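# Hang the clothes rail on two wall hooks

## Task

Set the clothes rail into both wall hooks, then open the gripper and back the arm away so the rail rests on the hooks alone; it does not count if the gripper still holds the rail when the result is checked, or if the rail stays up only because the robot supports it.

## Robot and tools

Robot: one xArm6-style arm with six revolute joints and a two-finger parallel gripper, on a base that may sit slightly tilted relative to the table. There is only one arm, so every command row is for that arm alone. The fingers point along the gripper's +z axis and close along its y axis. Occasionally something may briefly pull on a held part or shove a loose object.

Frame for readings: the scene frame has its origin on the table surface directly beneath the arm base, +z upward, +x forward, +y to the left when facing along +x. Positions are in metres, orientation as a quaternion in w,x,y,z order, linear speed in m/s and angular speed in rad/s. end_effector_position is the pinch point, roughly 2 cm behind the fingertips when closed; closing pushes the tips about 10 mm further along +z. The reported hand position can be off, especially when the arm is stretched far out.

Tool execute_actions takes "actions", a list with zero or one entry, and optional "pictures" (boolean). An empty list just reports the current state and includes images. An action entry has "rows" (1 to 15 rows) and "steps" (1 to 15, default 15); each step lasts 1/30 s, each row is used for one step, and the final row repeats to fill the remaining steps. An action must be at least 7 steps. A wait entry has only "steps" (up to 300) and sends nothing new; the count includes time spent replying. A rejected call moves nothing.

Each row is exactly 7 numbers: absolute target angles in radians for waist, shoulder, elbow, forearm roll, wrist pitch, wrist roll (the same order and meaning as the Joint positions line), followed by the gripper opening, an absolute value from -1 (closed) to +1 (fully open). Joint ranges: waist -6.283 to 6.283, shoulder -2.059 to 2.094, elbow -3.927 to 0.192, forearm roll -6.283 to 6.283, wrist pitch -1.693 to 3.142, wrist roll -6.283 to 6.283. A target beyond a range end by over 0.010 rad, and further out than the current angle, gets the call refused. True ends may differ from these by up to 0.010 rad either way; a target past the true end is clipped there and a "joint sent to its limit" line may appear (possibly about an earlier action). No such line does not prove more travel is available.

Motion limits: target speed is capped at 3.14 rad/s with about 0.16 s to accelerate, all joints timed to arrive together. Each step the target is held within 0.623 rad of the measured angle, and if the targets would move the hand more than 70 mm from where it is measured, all are scaled back. So large moves take several calls. The last 7 steps of every action run after its result is returned, during your reply; the arm keeps heading to the last row until it has nearly stopped or a step is HELD.

Result lines: Joint positions and Joint velocities in column order, then finger-pad gap in metres (0.084 fully open). grip_measured is the measured opening on the same -1..1 scale as your command. To keep hold of something, command an opening well below grip_measured; the further below, the firmer the squeeze (about 24 N per pad max for objects up to about 6 cm). Fast closing can squeeze too hard. "joint command not followed" means the clearance check altered or blocked targets; HELD marks steps where your row was not (fully) sent. Joint torques are the drives' total output with per-unit offset, scale and noise, not pure contact force.

Faults to avoid: if contact torque on a joint hits its load limit (waist 47.5, shoulder 47.5, elbow 28.5, forearm roll 28.5, wrist pitch 19, wrist roll 19 N m, with held weight included) the arm stops, backs that joint off slightly, pauses 10 s and drops the rest of the call. Holding loads heats motors; a MOTOR HOT line appears from 65 °C and at 80 °C the brakes engage until cool (OVER-TEMPERATURE FAULT). Do not drop, slam or ram the rail, push hard on the hooks or wall, or knock anything off the table, which means failure. Move smoothly and promptly.

zoom_image: "camera" is one of cam_head_left, cam_head_right, cam_high, cam_wrist (all 672x504); "region" is [x0, y0, x1, y1] in image pixels from the top-left, at most 504x504. It magnifies that camera's latest full image. cam_wrist rides on the gripper (frame wrist_camera_optical: +z forward, +x right, +y down).

read_manual returns only URDF licence texts (section "licences") and does nothing to the robot.

finished_scene takes "scene", the number of the current scene, ends it irreversibly, reports whether the task succeeded and gives the next task if any. Before calling it, open the gripper, withdraw the arm from the rail, and confirm the rail sits in both hooks by itself. Replying without any tool call ends everything.

Each tool is called after "Request:" in YAML: its name, and indented under it one key for each argument.

## Session

Request:
execute_actions:
  actions: []

Scene clock: 0.00 s of 5700.00 s.
end_effector_position=(+0.4245, +0.2275, +0.2629) grip_measured=+1.00 end_effector_quat_wxyz=(-0.108, +0.914, +0.222, +0.322) end_effector_velocity=(-0.000, -0.000, -0.000) end_effector_angular_velocity=(-0.001, +0.001, -0.000)
Joint positions: [ 0.553  0.067 -0.759  2.441  0.053 -2.321  0.084]
Joint velocities: [ 0.     0.001  0.     0.    -0.    -0.     0.   ]
Joint torques (N m, as the arm reports them, + toward a larger angle): no reading
Motor temperatures (°C, as the motors report them): [34 30 35 37 34 36]

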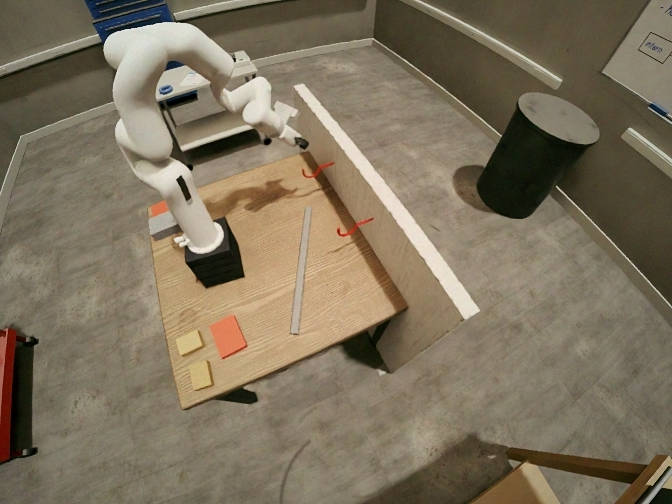

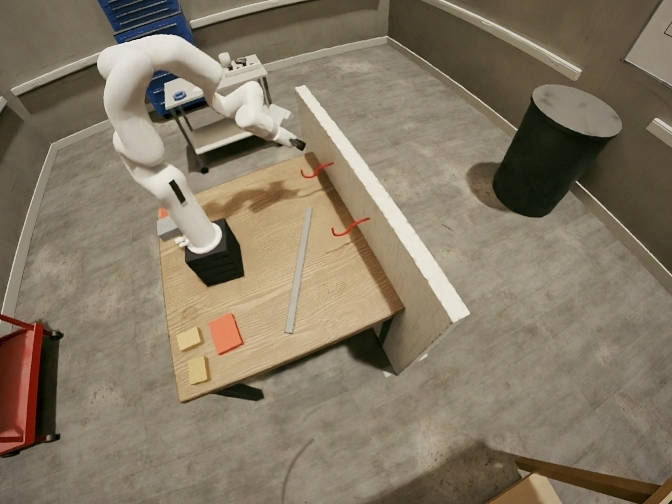

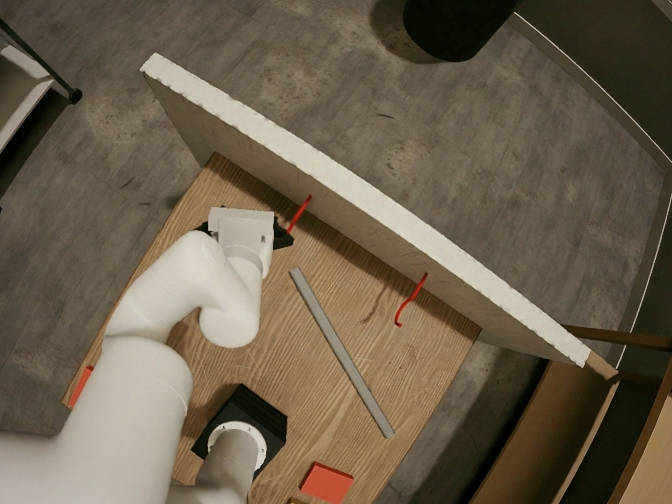

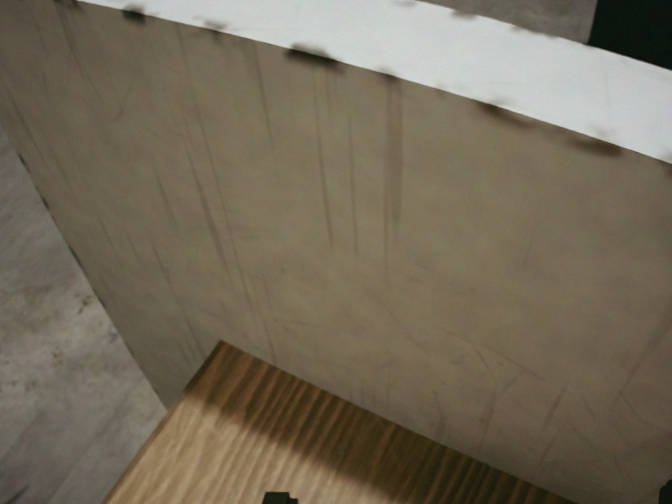

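Request:
zoom_image:
  camera: "cam_high"
  region: [180, 130, 520, 470]

Request:
zoom_image:
  camera: "cam_head_left"
  region: [260, 130, 420, 350]

Request:
zoom_image:
  camera: "cam_head_left"
  region: [290, 150, 390, 250]

Region (180, 130, 520, 470) of cam_high's 672x504 image, scaled by 1.482, with more detail than that image has.

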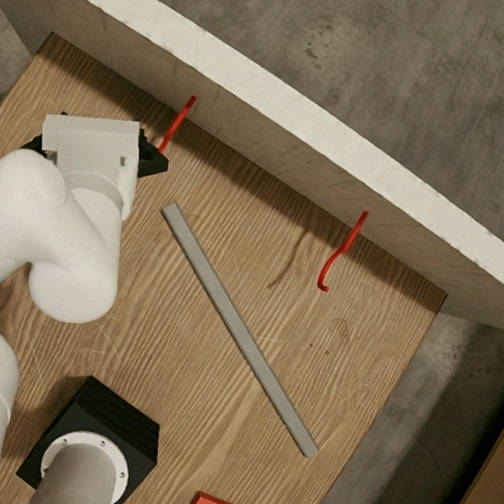

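Region (260, 130, 420, 350) of cam_head_left's 672x504 image, scaled by 2.291, with more detail than that image has; it fills the left 367 columns of this view, and the rest is white.

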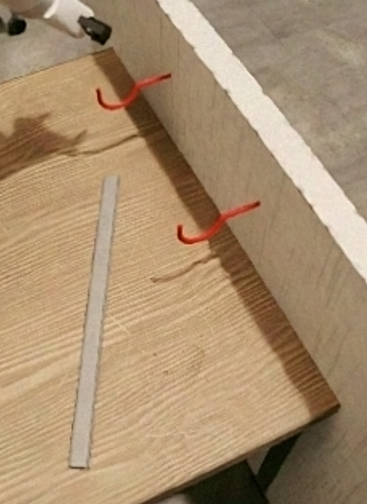

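Region (290, 150, 390, 250) of cam_head_left's 672x504 image, scaled by 5.040, with more detail than that image has.

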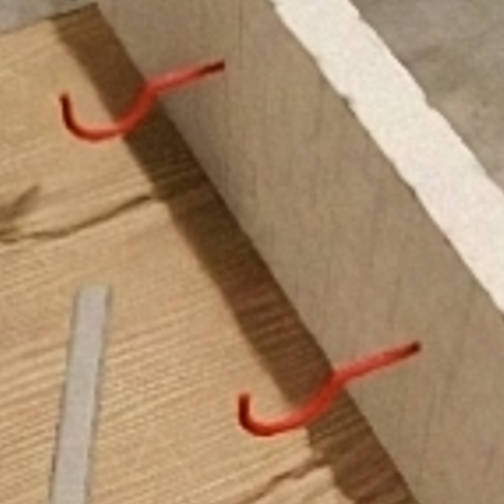

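Request:
execute_actions:
  actions:
    - {"rows": [[-0.15,-0.3,-0.9,0,1.3,0,1]], "steps": 15}

Request:
execute_actions:
  actions:
    - {"steps": 35}
  pictures: true

Scene clock: 5.43 s of 5700.00 s.
end_effector_position=(+0.4806, +0.2132, +0.3233) grip_measured=+1.00 end_effector_quat_wxyz=(-0.152, +0.888, +0.181, +0.395) end_effector_velocity=(+0.242, -0.107, +0.298) end_effector_angular_velocity=(+0.661, -0.555, -0.208)
Joint positions: [ 0.432 -0.002 -0.786  2.319  0.175 -2.199  0.084]
Joint velocities: [-0.618 -0.318 -0.114 -0.621  0.619  0.621  0.   ]
Joint torques (N m, as the arm reports them, + toward a larger angle): [ -1.95 -24.11 -16.68  -0.22  -0.14  -0.39]
Motor temperatures (°C, as the motors report them): [34 30 36 37 34 36]
Steps of this call (steps 1 to 90: nothing new was sent; then 2.17 s passed at rest; steps 91 to 98: the first 8 steps of this action). Readings (joint positions):
91: [0.552 0.067 -0.759 2.440 0.054 -2.321]
92: [0.549 0.065 -0.759 2.436 0.059 -2.316]
94: [0.517 0.046 -0.764 2.403 0.093 -2.282]
98: the state above

Scene clock: 6.60 s of 5700.00 s.
end_effector_position=(+0.3948, +0.0766, +0.4372) grip_measured=+1.00 end_effector_quat_wxyz=(-0.215, +0.975, +0.051, +0.023) end_effector_velocity=(-0.143, -0.352, -0.156) end_effector_angular_velocity=(-1.631, +1.025, -0.802)
Joint positions: [-0.139 -0.294 -0.897  0.524  1.27  -0.41   0.084]
Joint velocities: [-0.044 -0.023 -0.01  -1.85   0.122  1.648  0.   ]
Joint torques (N m, as the arm reports them, + toward a larger angle): [ -1.52 -19.53 -21.09   0.66  -1.07  -0.94]
Motor temperatures (°C, as the motors report them): [34 30 36 37 34 36]
Kept back: nothing.
Steps of this call (steps 1 to 7: the last 7 steps of your previous action; steps 8 to 35: the robot went on to your last target). Readings (joint positions):
1: [0.411 -0.012 -0.789 2.298 0.196 -2.178]
2: [0.390 -0.023 -0.793 2.276 0.218 -2.157]
4: [0.348 -0.044 -0.802 2.230 0.264 -2.110]
8: [0.265 -0.087 -0.818 2.126 0.369 -2.006]
35: the state above

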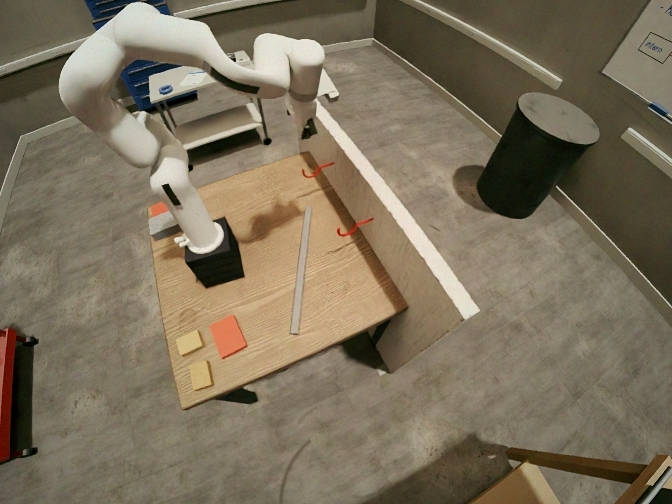

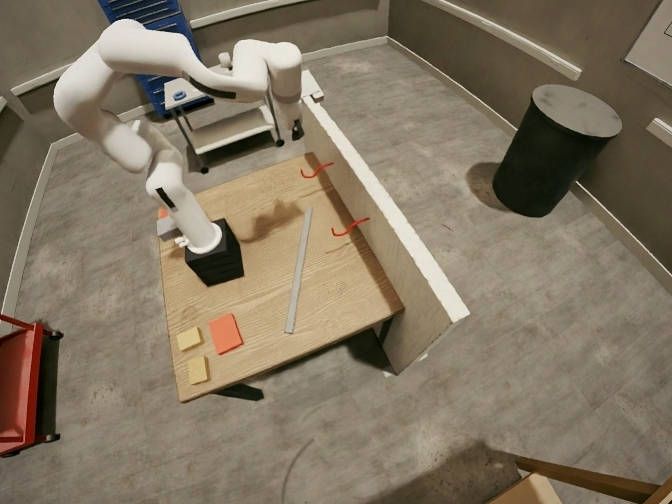

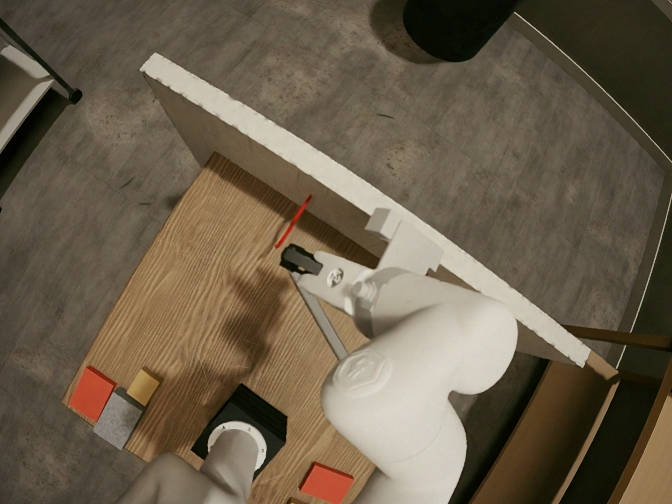

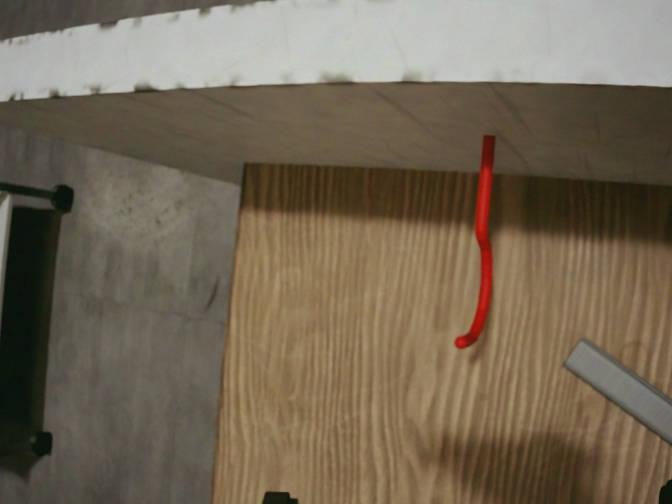

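Request:
execute_actions:
  actions:
    - {"steps": 15}
  pictures: true

Scene clock: 7.10 s of 5700.00 s.
end_effector_position=(+0.3636, -0.0325, +0.4187) grip_measured=+1.00 end_effector_quat_wxyz=(+0.023, +0.996, -0.068, -0.051) end_effector_velocity=(-0.004, -0.018, +0.000) end_effector_angular_velocity=(-0.081, +0.015, -0.036)
Joint positions: [-0.15  -0.3   -0.9    0.009  1.299 -0.007  0.084]
Joint velocities: [-0.001  0.001 -0.    -0.081  0.005  0.064 -0.   ]
Joint torques (N m, as the arm reports them, + toward a larger angle): [ -1.53 -19.23 -20.99   0.3   -1.18  -0.34]
Motor temperatures (°C, as the motors report them): [34 30 37 37 34 36]
Kept back: nothing.
Steps of this call (steps 1 to 15: the robot went on to your last target). Readings (joint positions):
1: [-0.140 -0.295 -0.897 0.462 1.274 -0.357]
2: [-0.142 -0.295 -0.898 0.400 1.278 -0.307]
4: [-0.144 -0.297 -0.898 0.278 1.285 -0.213]
8: [-0.149 -0.299 -0.900 0.085 1.295 -0.066]
15: the state above

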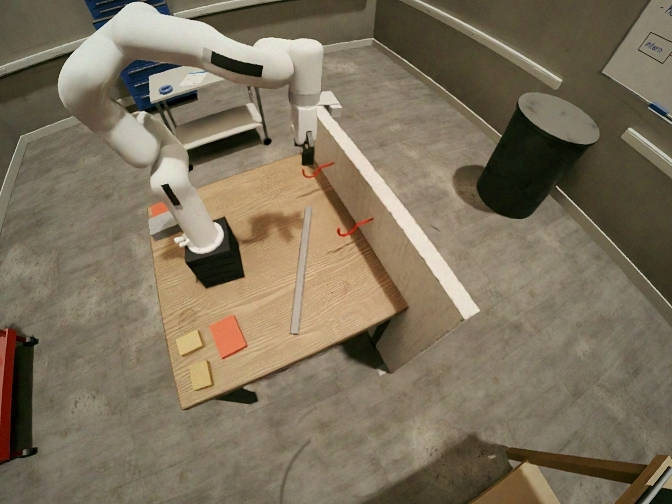

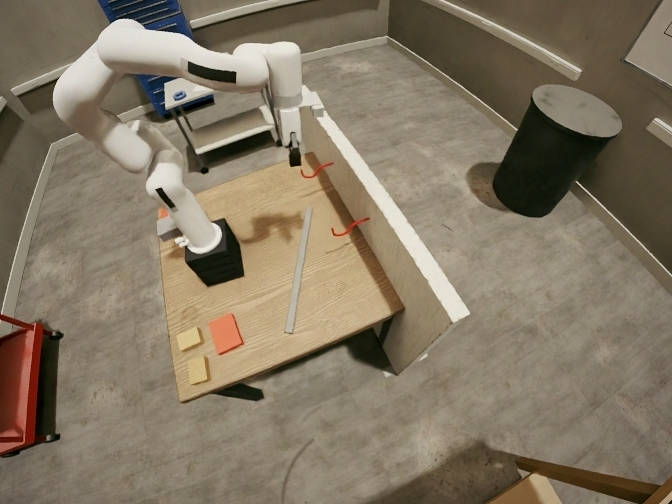

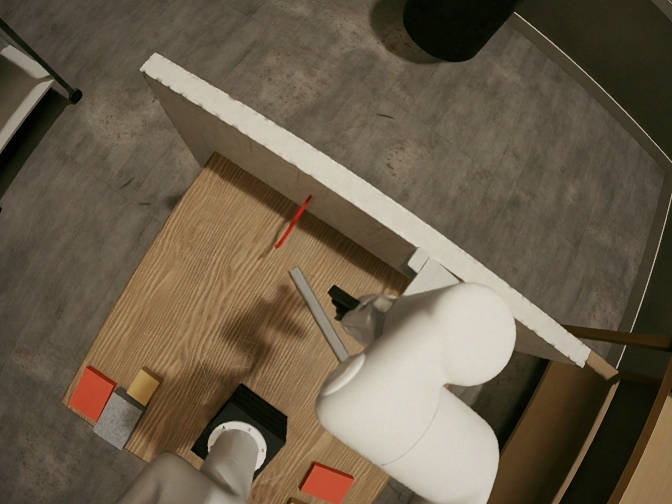

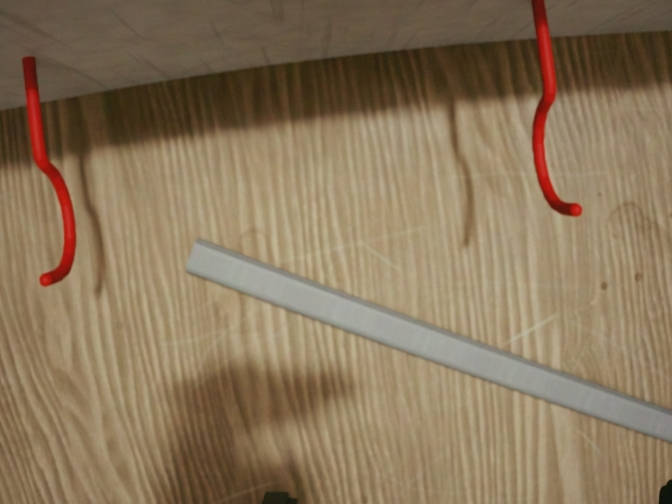

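Request:
execute_actions:
  actions:
    - {"steps": 10}
  pictures: true

Request:
zoom_image:
  camera: "cam_wrist"
  region: [0, 30, 300, 330]

Request:
zoom_image:
  camera: "cam_wrist"
  region: [422, 0, 672, 250]

Scene clock: 7.43 s of 5700.00 s.
end_effector_position=(+0.3632, -0.0344, +0.4188) grip_measured=+1.00 end_effector_quat_wxyz=(+0.028, +0.996, -0.070, -0.051) end_effector_velocity=(-0.000, -0.001, +0.000) end_effector_angular_velocity=(-0.004, +0.001, -0.003)
Joint positions: [-0.15  -0.3   -0.9    0.     1.3   -0.     0.084]
Joint velocities: [-0.001 -0.     0.    -0.004  0.     0.003 -0.   ]
Joint torques (N m, as the arm reports them, + toward a larger angle): [ -1.79 -19.27 -20.89   0.15  -1.15  -0.39]
Motor temperatures (°C, as the motors report them): [34 30 37 37 34 36]
Kept back: nothing.
Steps of this call (steps 1 to 10: the robot went on to your last target). Readings (joint positions):
1: [-0.150 -0.300 -0.900 0.007 1.300 -0.005]
2: [-0.150 -0.300 -0.900 0.005 1.300 -0.003]
4: [-0.150 -0.300 -0.900 0.003 1.300 -0.002]
8: [-0.150 -0.300 -0.900 0.001 1.300 -0.001]
10: the state above

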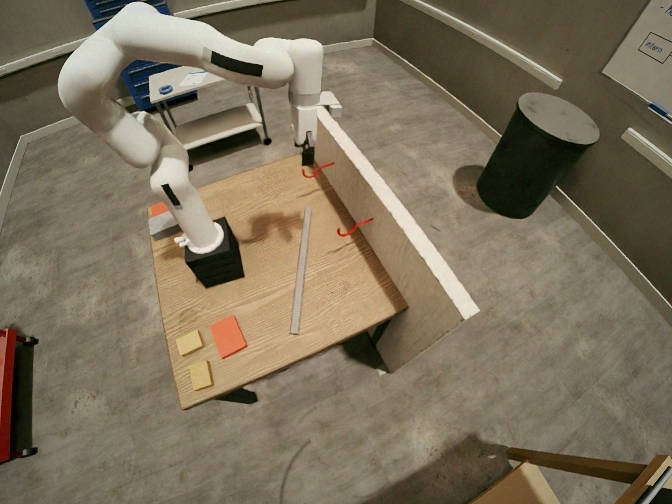

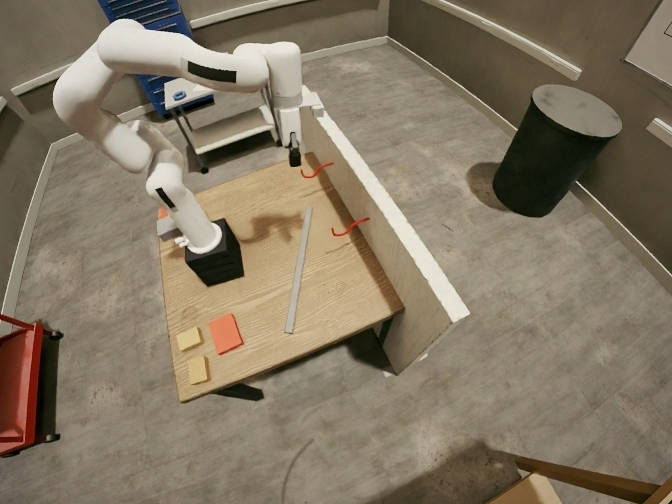

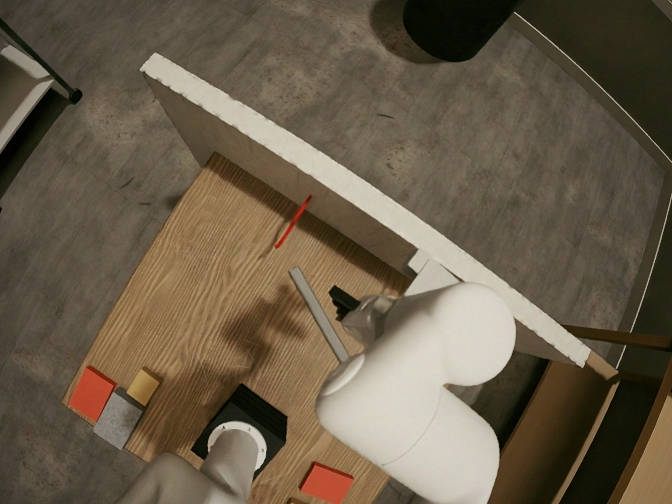

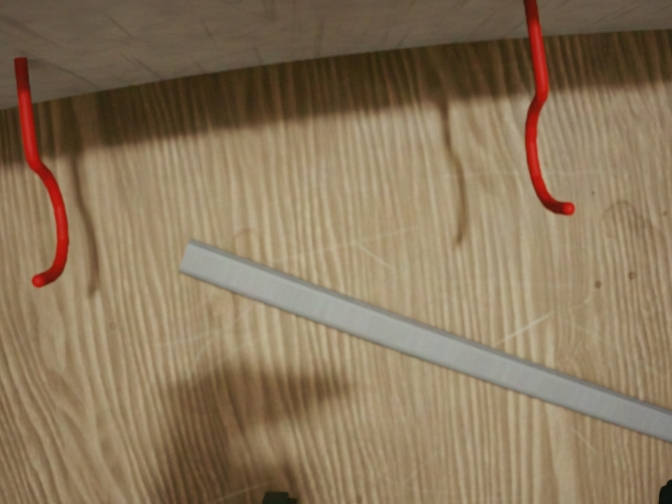

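Region (0, 30, 300, 330) of cam_wrist's 672x504 image, scaled by 1.680, with more detail than that image has.

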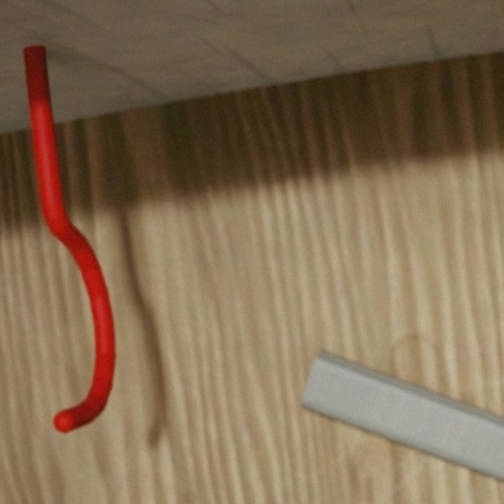

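Region (422, 0, 672, 250) of cam_wrist's 672x504 image, scaled by 2.016, with more detail than that image has.

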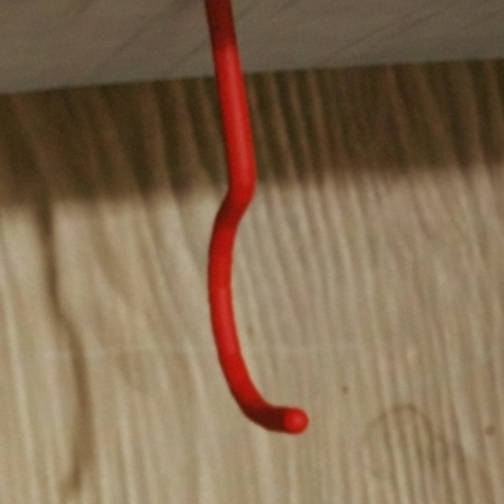

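Request:
zoom_image:
  camera: "cam_wrist"
  region: [472, 304, 672, 504]

Request:
zoom_image:
  camera: "cam_head_left"
  region: [270, 290, 330, 350]

Region (472, 304, 672, 504) of cam_wrist's 672x504 image, scaled by 2.520, with more detail than that image has.

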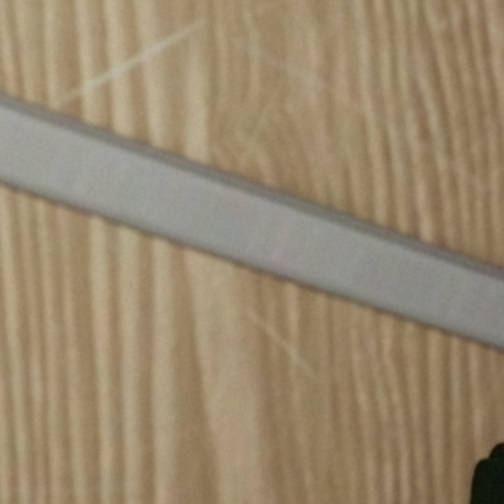

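Region (270, 290, 330, 350) of cam_head_left's 672x504 image, scaled by 8.400, with more detail than that image has.

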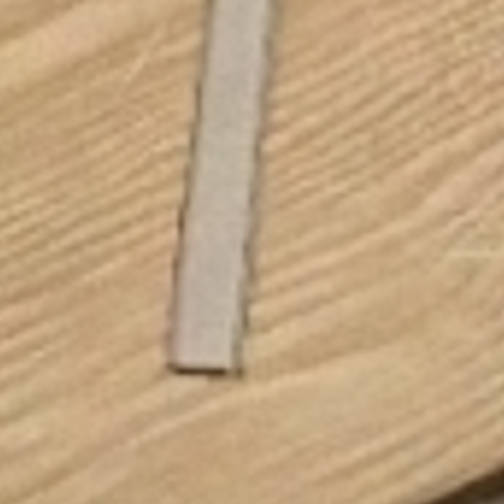

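Request:
zoom_image:
  camera: "cam_wrist"
  region: [165, 225, 245, 305]

Request:
zoom_image:
  camera: "cam_head_right"
  region: [275, 310, 305, 340]

Request:
zoom_image:
  camera: "cam_high"
  region: [270, 250, 340, 320]

Region (165, 225, 245, 305) of cam_wrist's 672x504 image, scaled by 6.300, with more detail than that image has.

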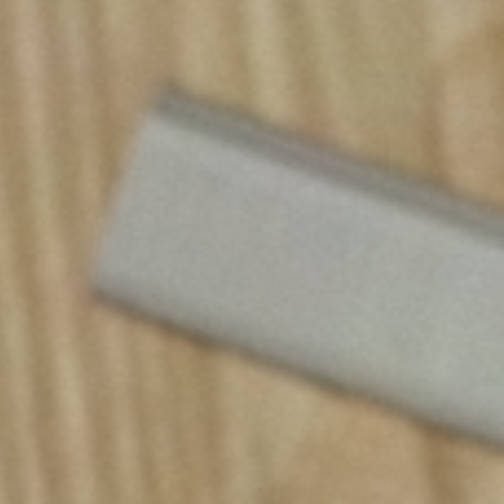

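Region (275, 310, 305, 340) of cam_head_right's 672x504 image, scaled by 16.800, with more detail than that image has.

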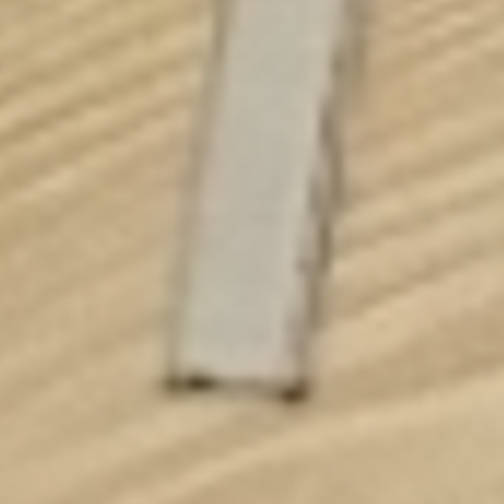

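Region (270, 250, 340, 320) of cam_high's 672x504 image, scaled by 7.200, with more detail than that image has.

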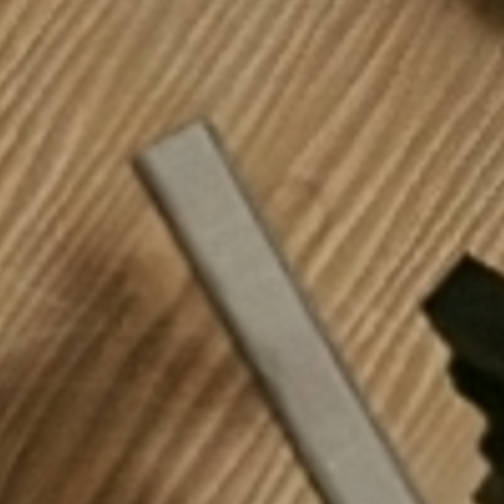

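Request:
execute_actions:
  actions:
    - {"rows": [[-0.5276,-0.2548,-0.3676,0,0.646,-1.584,0.3]], "steps": 15}

Request:
execute_actions:
  actions:
    - {"rows": [[-0.5276,-0.2548,-0.3676,0,0.646,-1.584,0.3]], "steps": 10}

Scene clock: 14.60 s of 5700.00 s.
end_effector_position=(+0.3506, -0.0741, +0.3671) grip_measured=+0.29 end_effector_quat_wxyz=(+0.022, +0.998, -0.031, -0.044) end_effector_velocity=(-0.092, -0.200, -0.265) end_effector_angular_velocity=(+0.069, -0.091, +0.538)
Joint positions: [-0.255 -0.287 -0.751 -0.     1.123 -0.183  0.057]
Joint velocities: [-0.555  0.071  0.782  0.    -0.958 -1.091 -0.002]
Joint torques (N m, as the arm reports them, + toward a larger angle): [ -1.51 -21.35 -22.39   0.18  -1.34  -0.5 ]
Motor temperatures (°C, as the motors report them): [34 30 38 37 34 36]
Steps of this call (steps 1 to 15: the robot went on to your last target; steps 16 to 90: nothing new was sent; then 3.90 s passed at rest; steps 91 to 98: the first 8 steps of this action). Readings (joint positions):
91: [-0.150 -0.300 -0.900 0.000 1.300 -0.000]
92: [-0.152 -0.300 -0.897 0.000 1.294 -0.005]
94: [-0.175 -0.299 -0.866 0.000 1.252 -0.047]
98: the state above

Scene clock: 14.93 s of 5700.00 s.
end_effector_position=(+0.3067, -0.1297, +0.2880) grip_measured=+0.29 end_effector_quat_wxyz=(+0.018, +0.990, +0.140, -0.027) end_effector_velocity=(-0.163, -0.124, -0.206) end_effector_angular_velocity=(+0.060, -0.030, +1.736)
Joint positions: [-0.433 -0.266 -0.501 -0.     0.812 -0.703  0.056]
Joint velocities: [-0.499  0.058  0.7    0.    -0.864 -2.232  0.   ]
Joint torques (N m, as the arm reports them, + toward a larger angle): [ -1.15 -18.38 -19.27   0.3   -1.29  -0.98]
Motor temperatures (°C, as the motors report them): [34 30 38 37 34 36]
Steps of this call (steps 1 to 7: the last 7 steps of your previous action; steps 8 to 10: the first 3 steps of this action). Readings (joint positions):
8: [-0.399 -0.270 -0.549 -0.000 0.871 -0.565]
9: [-0.416 -0.268 -0.525 -0.000 0.841 -0.631]
10: the state above

Request:
execute_actions:
  actions:
    - {"rows": [[-0.4978,0.4153,-0.4082,0,0.0164,-1.554,0.3]], "steps": 15}

Request:
execute_actions:
  actions:
    - {"steps": 30}
  pictures: true

Scene clock: 15.43 s of 5700.00 s.
end_effector_position=(+0.2883, -0.1552, +0.2015) grip_measured=+0.29 end_effector_quat_wxyz=(+0.019, +0.874, +0.485, -0.022) end_effector_velocity=(-0.008, -0.004, -0.368) end_effector_angular_velocity=(+0.053, +0.101, +0.095)
Joint positions: [-0.511 -0.032 -0.39  -0.     0.437 -1.513  0.056]
Joint velocities: [ 0.043  1.425 -0.021  0.    -1.296 -0.058 -0.   ]
Joint torques (N m, as the arm reports them, + toward a larger angle): [ -1.24 -22.46 -14.87   0.33  -1.2   -0.59]
Motor temperatures (°C, as the motors report them): [34 30 38 37 34 36]
Steps of this call (steps 1 to 7: the last 7 steps of your previous action; steps 8 to 15: the first 8 steps of this action). Readings (joint positions):
8: [-0.517 -0.256 -0.383 0.000 0.666 -1.360]
9: [-0.519 -0.253 -0.380 -0.000 0.656 -1.420]
11: [-0.518 -0.218 -0.382 -0.000 0.613 -1.494]
15: the state above

Scene clock: 16.43 s of 5700.00 s.
end_effector_position=(+0.2728, -0.1493, +0.0906) grip_measured=+0.29 end_effector_quat_wxyz=(+0.015, +0.860, +0.509, -0.025) end_effector_velocity=(-0.000, +0.000, -0.001) end_effector_angular_velocity=(+0.000, +0.001, +0.001)
Joint positions: [-0.498  0.415 -0.408  0.     0.016 -1.554  0.056]
Joint velocities: [ 0.001  0.002  0.    -0.    -0.001 -0.001 -0.   ]
Joint torques (N m, as the arm reports them, + toward a larger angle): [ -1.74 -23.52  -7.42   0.47  -1.27  -0.34]
Motor temperatures (°C, as the motors report them): [34 30 38 37 34 36]
Kept back: nothing.
Steps of this call (steps 1 to 7: the last 7 steps of your previous action; steps 8 to 30: the robot went on to your last target). Readings (joint positions):
1: [-0.510 0.014 -0.391 -0.000 0.394 -1.516]
2: [-0.508 0.060 -0.393 -0.000 0.351 -1.520]
4: [-0.506 0.150 -0.397 -0.000 0.267 -1.529]
8: [-0.501 0.319 -0.403 -0.000 0.110 -1.545]
30: the state above
The arm was judged still, so your last target was given up. Only a new action makes it travel on or press farther. Fingers that are still opening or closing keep moving.

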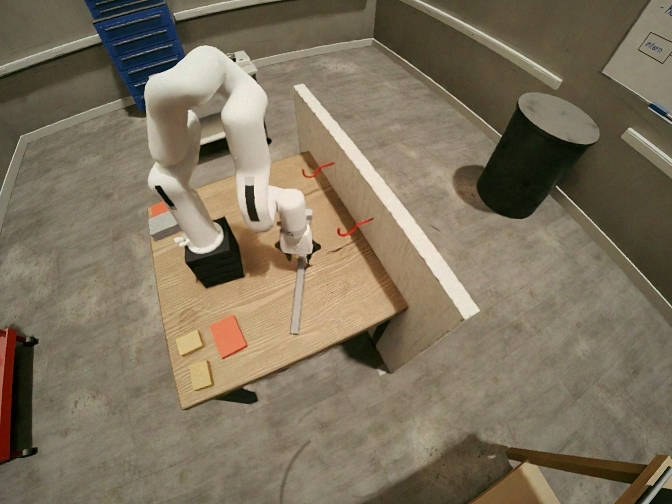

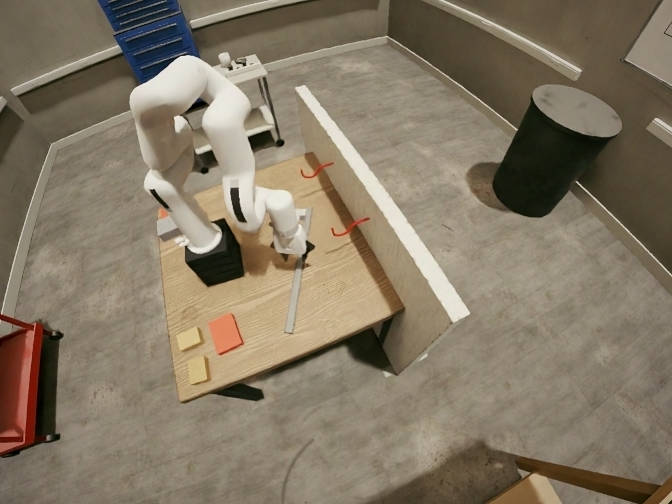

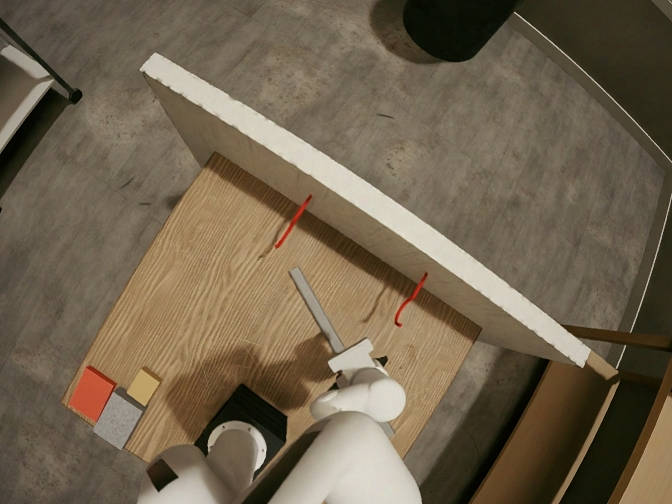

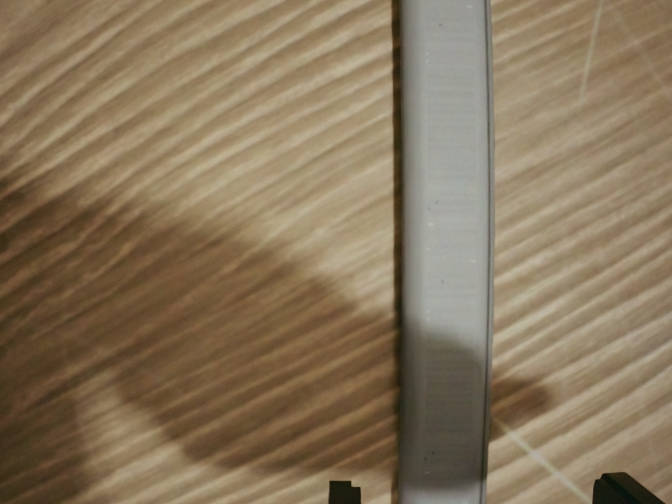

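Request:
execute_actions:
  actions:
    - {"rows": [[-0.4966,0.445,-0.420,0,-0.0012,-1.553,0.05],[-0.4954,0.4746,-0.4323,0,-0.0188,-1.552,0.05],[-0.4941,0.504,-0.4444,0,-0.0364,-1.550,0.05],[-0.4929,0.534,-0.4564,0,-0.054,-1.549,0.05],[-0.4917,0.5636,-0.4685,0,-0.0716,-1.548,0.05],[-0.4905,0.593,-0.4806,0,-0.089,-1.547,0.05],[-0.4893,0.620,-0.4915,0,-0.105,-1.546,0.05],[-0.4883,0.645,-0.5016,0,-0.120,-1.545,0.05],[-0.4875,0.665,-0.5098,0,-0.1317,-1.544,0.05],[-0.4868,0.682,-0.5167,0,-0.1418,-1.543,0.05],[-0.4863,0.695,-0.522,0,-0.1495,-1.543,0.05],[-0.4859,0.704,-0.5256,0,-0.155,-1.542,0.05],[-0.4856,0.7118,-0.5288,0,-0.1595,-1.542,0.05]], "steps": 15}

Request:
execute_actions:
  actions:
    - {"steps": 20}
  pictures: true

Scene clock: 17.97 s of 5700.00 s.
end_effector_position=(+0.2757, -0.1508, +0.0677) grip_measured=+0.04 end_effector_quat_wxyz=(+0.015, +0.860, +0.509, -0.025) end_effector_velocity=(+0.007, -0.004, -0.167) end_effector_angular_velocity=(+0.007, +0.016, +0.001)
Joint positions: [-0.493  0.522 -0.452 -0.    -0.047 -1.55   0.046]
Joint velocities: [ 0.03   0.754 -0.301 -0.    -0.436  0.028 -0.001]
Joint torques (N m, as the arm reports them, + toward a larger angle): [ -2.02 -23.33  -5.98   0.52  -1.44  -0.31]
Motor temperatures (°C, as the motors report them): [34 30 38 37 34 36]
Steps of this call (steps 1 to 38: nothing new was sent; steps 39 to 46: the first 8 steps of this action). Readings (joint positions):
39: [-0.498 0.415 -0.408 0.000 0.016 -1.554]
40: [-0.498 0.418 -0.410 0.000 0.014 -1.554]
42: [-0.497 0.438 -0.418 0.000 0.002 -1.553]
46: the state above

Scene clock: 18.63 s of 5700.00 s.
end_effector_position=(+0.2754, -0.1508, +0.0246) grip_measured=+0.04 end_effector_quat_wxyz=(+0.015, +0.860, +0.509, -0.025) end_effector_velocity=(-0.000, +0.000, -0.002) end_effector_angular_velocity=(+0.001, +0.001, +0.000)
Joint positions: [-0.486  0.711 -0.529  0.    -0.159 -1.542  0.046]
Joint velocities: [ 0.001  0.007 -0.003  0.    -0.003  0.001 -0.   ]
Joint torques (N m, as the arm reports them, + toward a larger angle): [ -1.88 -26.28  -4.06   0.49  -1.25  -0.31]
Motor temperatures (°C, as the motors report them): [34 30 38 37 34 36]
Kept back: nothing.
Steps of this call (steps 1 to 7: the last 7 steps of your previous action; steps 8 to 20: the robot went on to your last target). Readings (joint positions):
1: [-0.492 0.548 -0.462 -0.000 -0.062 -1.549]
2: [-0.491 0.574 -0.473 -0.000 -0.077 -1.548]
4: [-0.489 0.622 -0.492 -0.000 -0.105 -1.546]
8: [-0.487 0.686 -0.517 -0.000 -0.143 -1.543]
20: the state above

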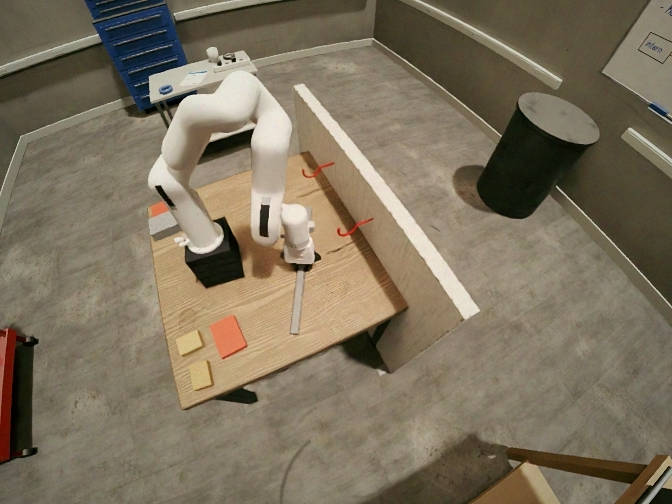

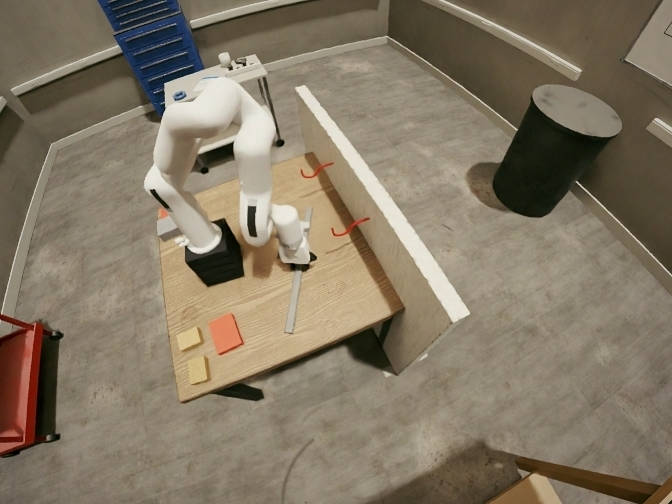

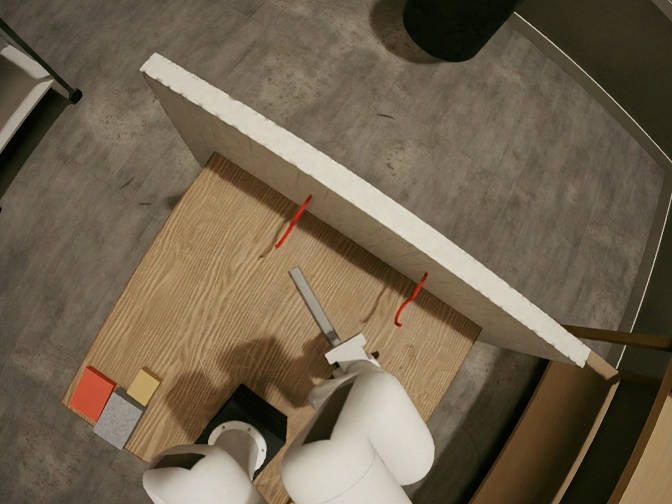

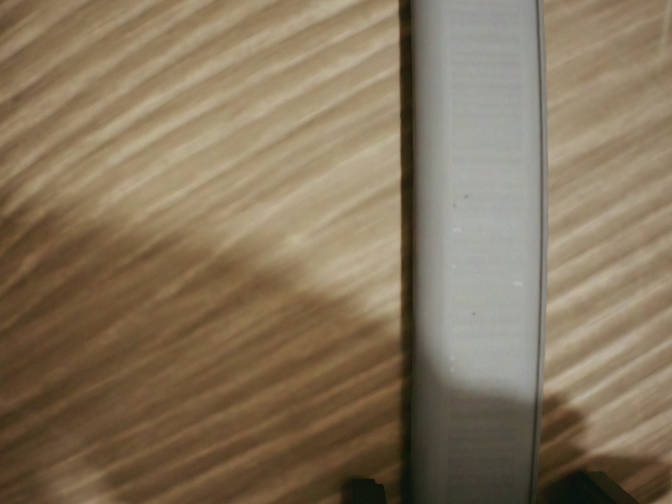

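Request:
execute_actions:
  actions:
    - {"rows": [[-0.4856,0.716,-0.531,0,-0.1617,-1.542,0.05],[-0.4856,0.7204,-0.533,0,-0.1639,-1.542,0.0],[-0.4856,0.7204,-0.533,0,-0.1639,-1.542,-0.05],[-0.4856,0.7204,-0.533,0,-0.1639,-1.542,-0.1],[-0.4856,0.7204,-0.533,0,-0.1639,-1.542,-0.15],[-0.4856,0.7204,-0.533,0,-0.1639,-1.542,-0.2],[-0.4856,0.7204,-0.533,0,-0.1639,-1.542,-0.25],[-0.4856,0.7204,-0.533,0,-0.1639,-1.542,-0.3],[-0.4856,0.7204,-0.533,0,-0.1639,-1.542,-0.36],[-0.4856,0.7204,-0.533,0,-0.1639,-1.542,-0.44],[-0.4856,0.7204,-0.533,0,-0.1639,-1.542,-0.55],[-0.4856,0.7204,-0.533,0,-0.1639,-1.542,-0.7],[-0.4856,0.7204,-0.533,0,-0.1639,-1.542,-0.85],[-0.4856,0.7204,-0.533,0,-0.1639,-1.542,-1]], "steps": 15}

Request:
execute_actions:
  actions:
    - {"steps": 14}

Scene clock: 19.70 s of 5700.00 s.
end_effector_position=(+0.2751, -0.1507, +0.0226) grip_measured=-0.25 end_effector_quat_wxyz=(+0.015, +0.860, +0.509, -0.025) end_effector_velocity=(+0.000, -0.000, -0.003) end_effector_angular_velocity=(-0.000, -0.000, -0.000)
Joint positions: [-0.486  0.719 -0.532  0.    -0.163 -1.542  0.033]
Joint velocities: [ 0.001  0.014 -0.007  0.    -0.007  0.001 -0.066]
Joint torques (N m, as the arm reports them, + toward a larger angle): [ -1.74 -26.63  -3.89   0.55  -1.32  -0.36]
Motor temperatures (°C, as the motors report them): [34 30 38 37 34 36]
Steps of this call (steps 1 to 15: the robot went on to your last target; steps 16 to 24: nothing new was sent; steps 25 to 32: the first 8 steps of this action). Readings (joint positions):
25: [-0.486 0.712 -0.529 0.000 -0.160 -1.542]
26: [-0.486 0.712 -0.529 0.000 -0.160 -1.542]
28: [-0.486 0.715 -0.531 -0.000 -0.161 -1.542]
32: the state above

Scene clock: 20.17 s of 5700.00 s.
end_effector_position=(+0.2753, -0.1509, +0.0225) grip_measured=-0.34 end_effector_quat_wxyz=(+0.015, +0.860, +0.509, -0.025) end_effector_velocity=(+0.000, +0.000, -0.000) end_effector_angular_velocity=(+0.000, +0.000, -0.000)
Joint positions: [-0.486  0.72  -0.533 -0.    -0.164 -1.542  0.029]
Joint velocities: [ 0.001  0.001 -0.001  0.    -0.     0.001  0.   ]
Joint torques (N m, as the arm reports them, + toward a larger angle): [ -1.85 -23.62  -4.4    0.57  -1.13  -0.28]
Motor temperatures (°C, as the motors report them): [34 30 38 37 34 36]
Kept back: nothing.
Steps of this call (steps 1 to 7: the last 7 steps of your previous action; steps 8 to 14: the robot went on to your last target). Readings (joint positions):
1: [-0.486 0.720 -0.532 -0.000 -0.163 -1.542]
2: [-0.486 0.720 -0.532 -0.000 -0.164 -1.542]
4: [-0.486 0.720 -0.533 -0.000 -0.164 -1.542]
8: [-0.486 0.720 -0.533 -0.000 -0.164 -1.542]
14: the state above

Request:
execute_actions:
  actions:
    - {"rows": [[-0.4858,0.715,-0.531,0,-0.161,-1.542,-1],[-0.4863,0.704,-0.526,0,-0.1545,-1.543,-1],[-0.487,0.686,-0.519,0,-0.1435,-1.543,-1],[-0.488,0.662,-0.509,0,-0.1295,-1.544,-1],[-0.489,0.632,-0.497,0,-0.1115,-1.545,-1],[-0.4905,0.597,-0.483,0,-0.0905,-1.547,-1],[-0.492,0.558,-0.467,0,-0.0675,-1.548,-1],[-0.494,0.515,-0.45,0,-0.0415,-1.55,-1],[-0.496,0.468,-0.432,0,-0.0125,-1.552,-1],[-0.498,0.42,-0.415,0,0.0185,-1.554,-1],[-0.500,0.37,-0.403,0,0.0565,-1.556,-1],[-0.502,0.32,-0.393,0,0.0965,-1.558,-1],[-0.504,0.27,-0.385,0,0.1385,-1.56,-1],[-0.506,0.22,-0.378,0,0.1815,-1.562,-1],[-0.508,0.17,-0.373,0,0.2265,-1.564,-1]], "steps": 15}

Request:
execute_actions:
  actions:
    - {"rows": [[-0.510,0.12,-0.37,0,0.2735,-1.566,-1],[-0.5125,0.07,-0.368,0,0.3215,-1.569,-1],[-0.515,0.02,-0.367,0,0.3705,-1.571,-1],[-0.517,-0.03,-0.367,0,0.4205,-1.573,-1],[-0.519,-0.075,-0.367,0,0.4655,-1.575,-1],[-0.521,-0.115,-0.367,0,0.5055,-1.577,-1],[-0.523,-0.15,-0.367,0,0.5405,-1.579,-1],[-0.524,-0.18,-0.367,0,0.5705,-1.58,-1],[-0.525,-0.205,-0.367,0,0.5955,-1.581,-1],[-0.526,-0.225,-0.367,0,0.6155,-1.582,-1],[-0.527,-0.24,-0.367,0,0.6305,-1.583,-1],[-0.5276,-0.2548,-0.3676,0,0.646,-1.584,-1]], "steps": 15}
  pictures: true

Scene clock: 21.40 s of 5700.00 s.
end_effector_position=(+0.2747, -0.1505, +0.0366) grip_measured=-0.34 end_effector_quat_wxyz=(+0.013, +0.860, +0.509, -0.026) end_effector_velocity=(+0.017, -0.007, +0.159) end_effector_angular_velocity=(-0.011, -0.024, +0.001)
Joint positions: [-0.488  0.658 -0.506  0.    -0.124 -1.544  0.029]
Joint velocities: [-0.026 -0.674  0.261 -0.001  0.386 -0.025  0.   ]
Joint torques (N m, as the arm reports them, + toward a larger angle): [ -1.91 -32.82  -4.9    0.52  -1.38  -0.25]
Motor temperatures (°C, as the motors report them): [34 30 38 37 34 36]
Steps of this call (steps 1 to 15: the robot went on to your last target; steps 16 to 29: nothing new was sent; steps 30 to 37: the first 8 steps of this action). Readings (joint positions):
30: [-0.486 0.720 -0.533 -0.000 -0.164 -1.542]
31: [-0.486 0.720 -0.533 -0.000 -0.163 -1.542]
33: [-0.486 0.714 -0.530 0.000 -0.158 -1.542]
37: the state above

Scene clock: 21.90 s of 5700.00 s.
end_effector_position=(+0.2813, -0.1538, +0.1798) grip_measured=-0.34 end_effector_quat_wxyz=(+0.015, +0.860, +0.509, -0.024) end_effector_velocity=(+0.000, -0.001, +0.338) end_effector_angular_velocity=(-0.005, -0.011, -0.000)
Joint positions: [-0.514  0.038 -0.373  0.     0.358 -1.57   0.029]
Joint velocities: [-0.063 -1.386  0.054  0.     1.32  -0.062  0.   ]
Joint torques (N m, as the arm reports them, + toward a larger angle): [ -1.92 -19.81 -13.77   0.42  -1.4   -0.22]
Motor temperatures (°C, as the motors report them): [34 30 38 37 34 36]
Steps of this call (steps 1 to 7: the last 7 steps of your previous action; steps 8 to 15: the first 8 steps of this action). Readings (joint positions):
8: [-0.500 0.369 -0.411 0.000 0.066 -1.556]
9: [-0.502 0.323 -0.402 0.000 0.103 -1.558]
11: [-0.506 0.228 -0.388 0.000 0.183 -1.562]
15: the state above

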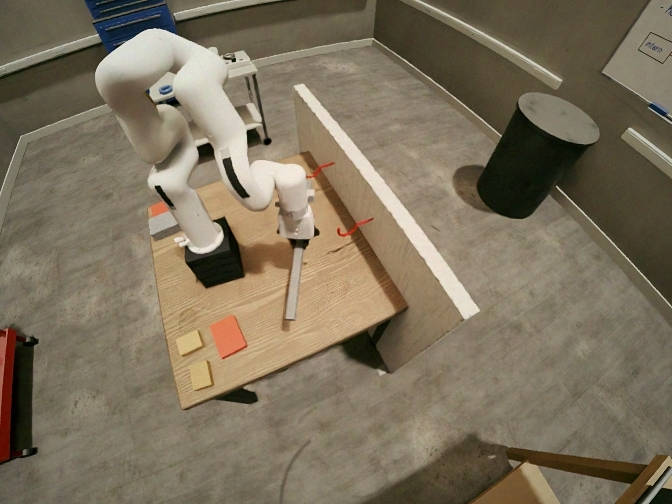

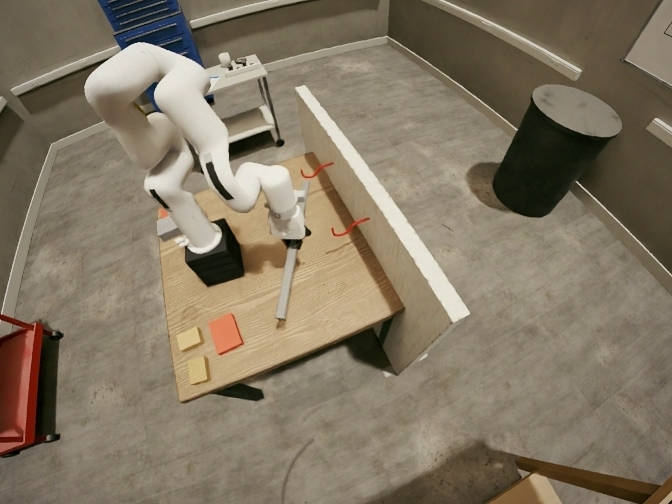

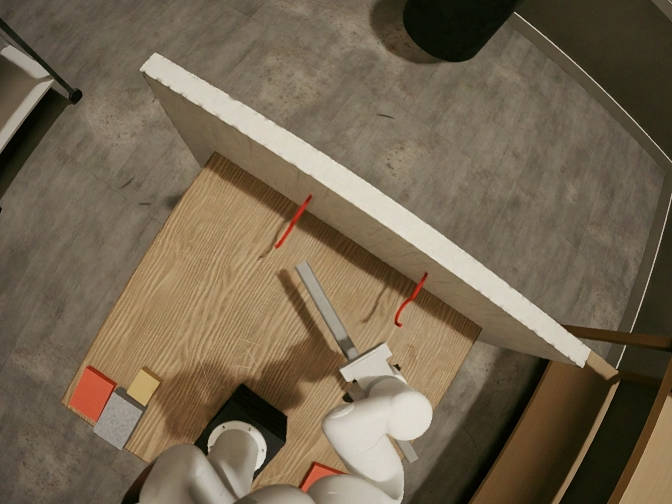

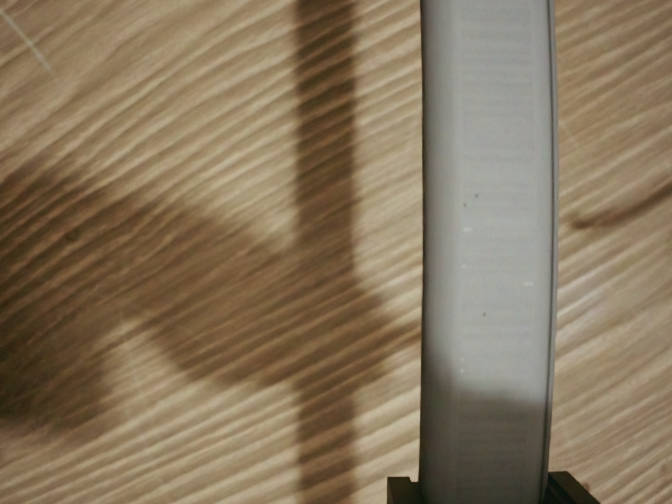

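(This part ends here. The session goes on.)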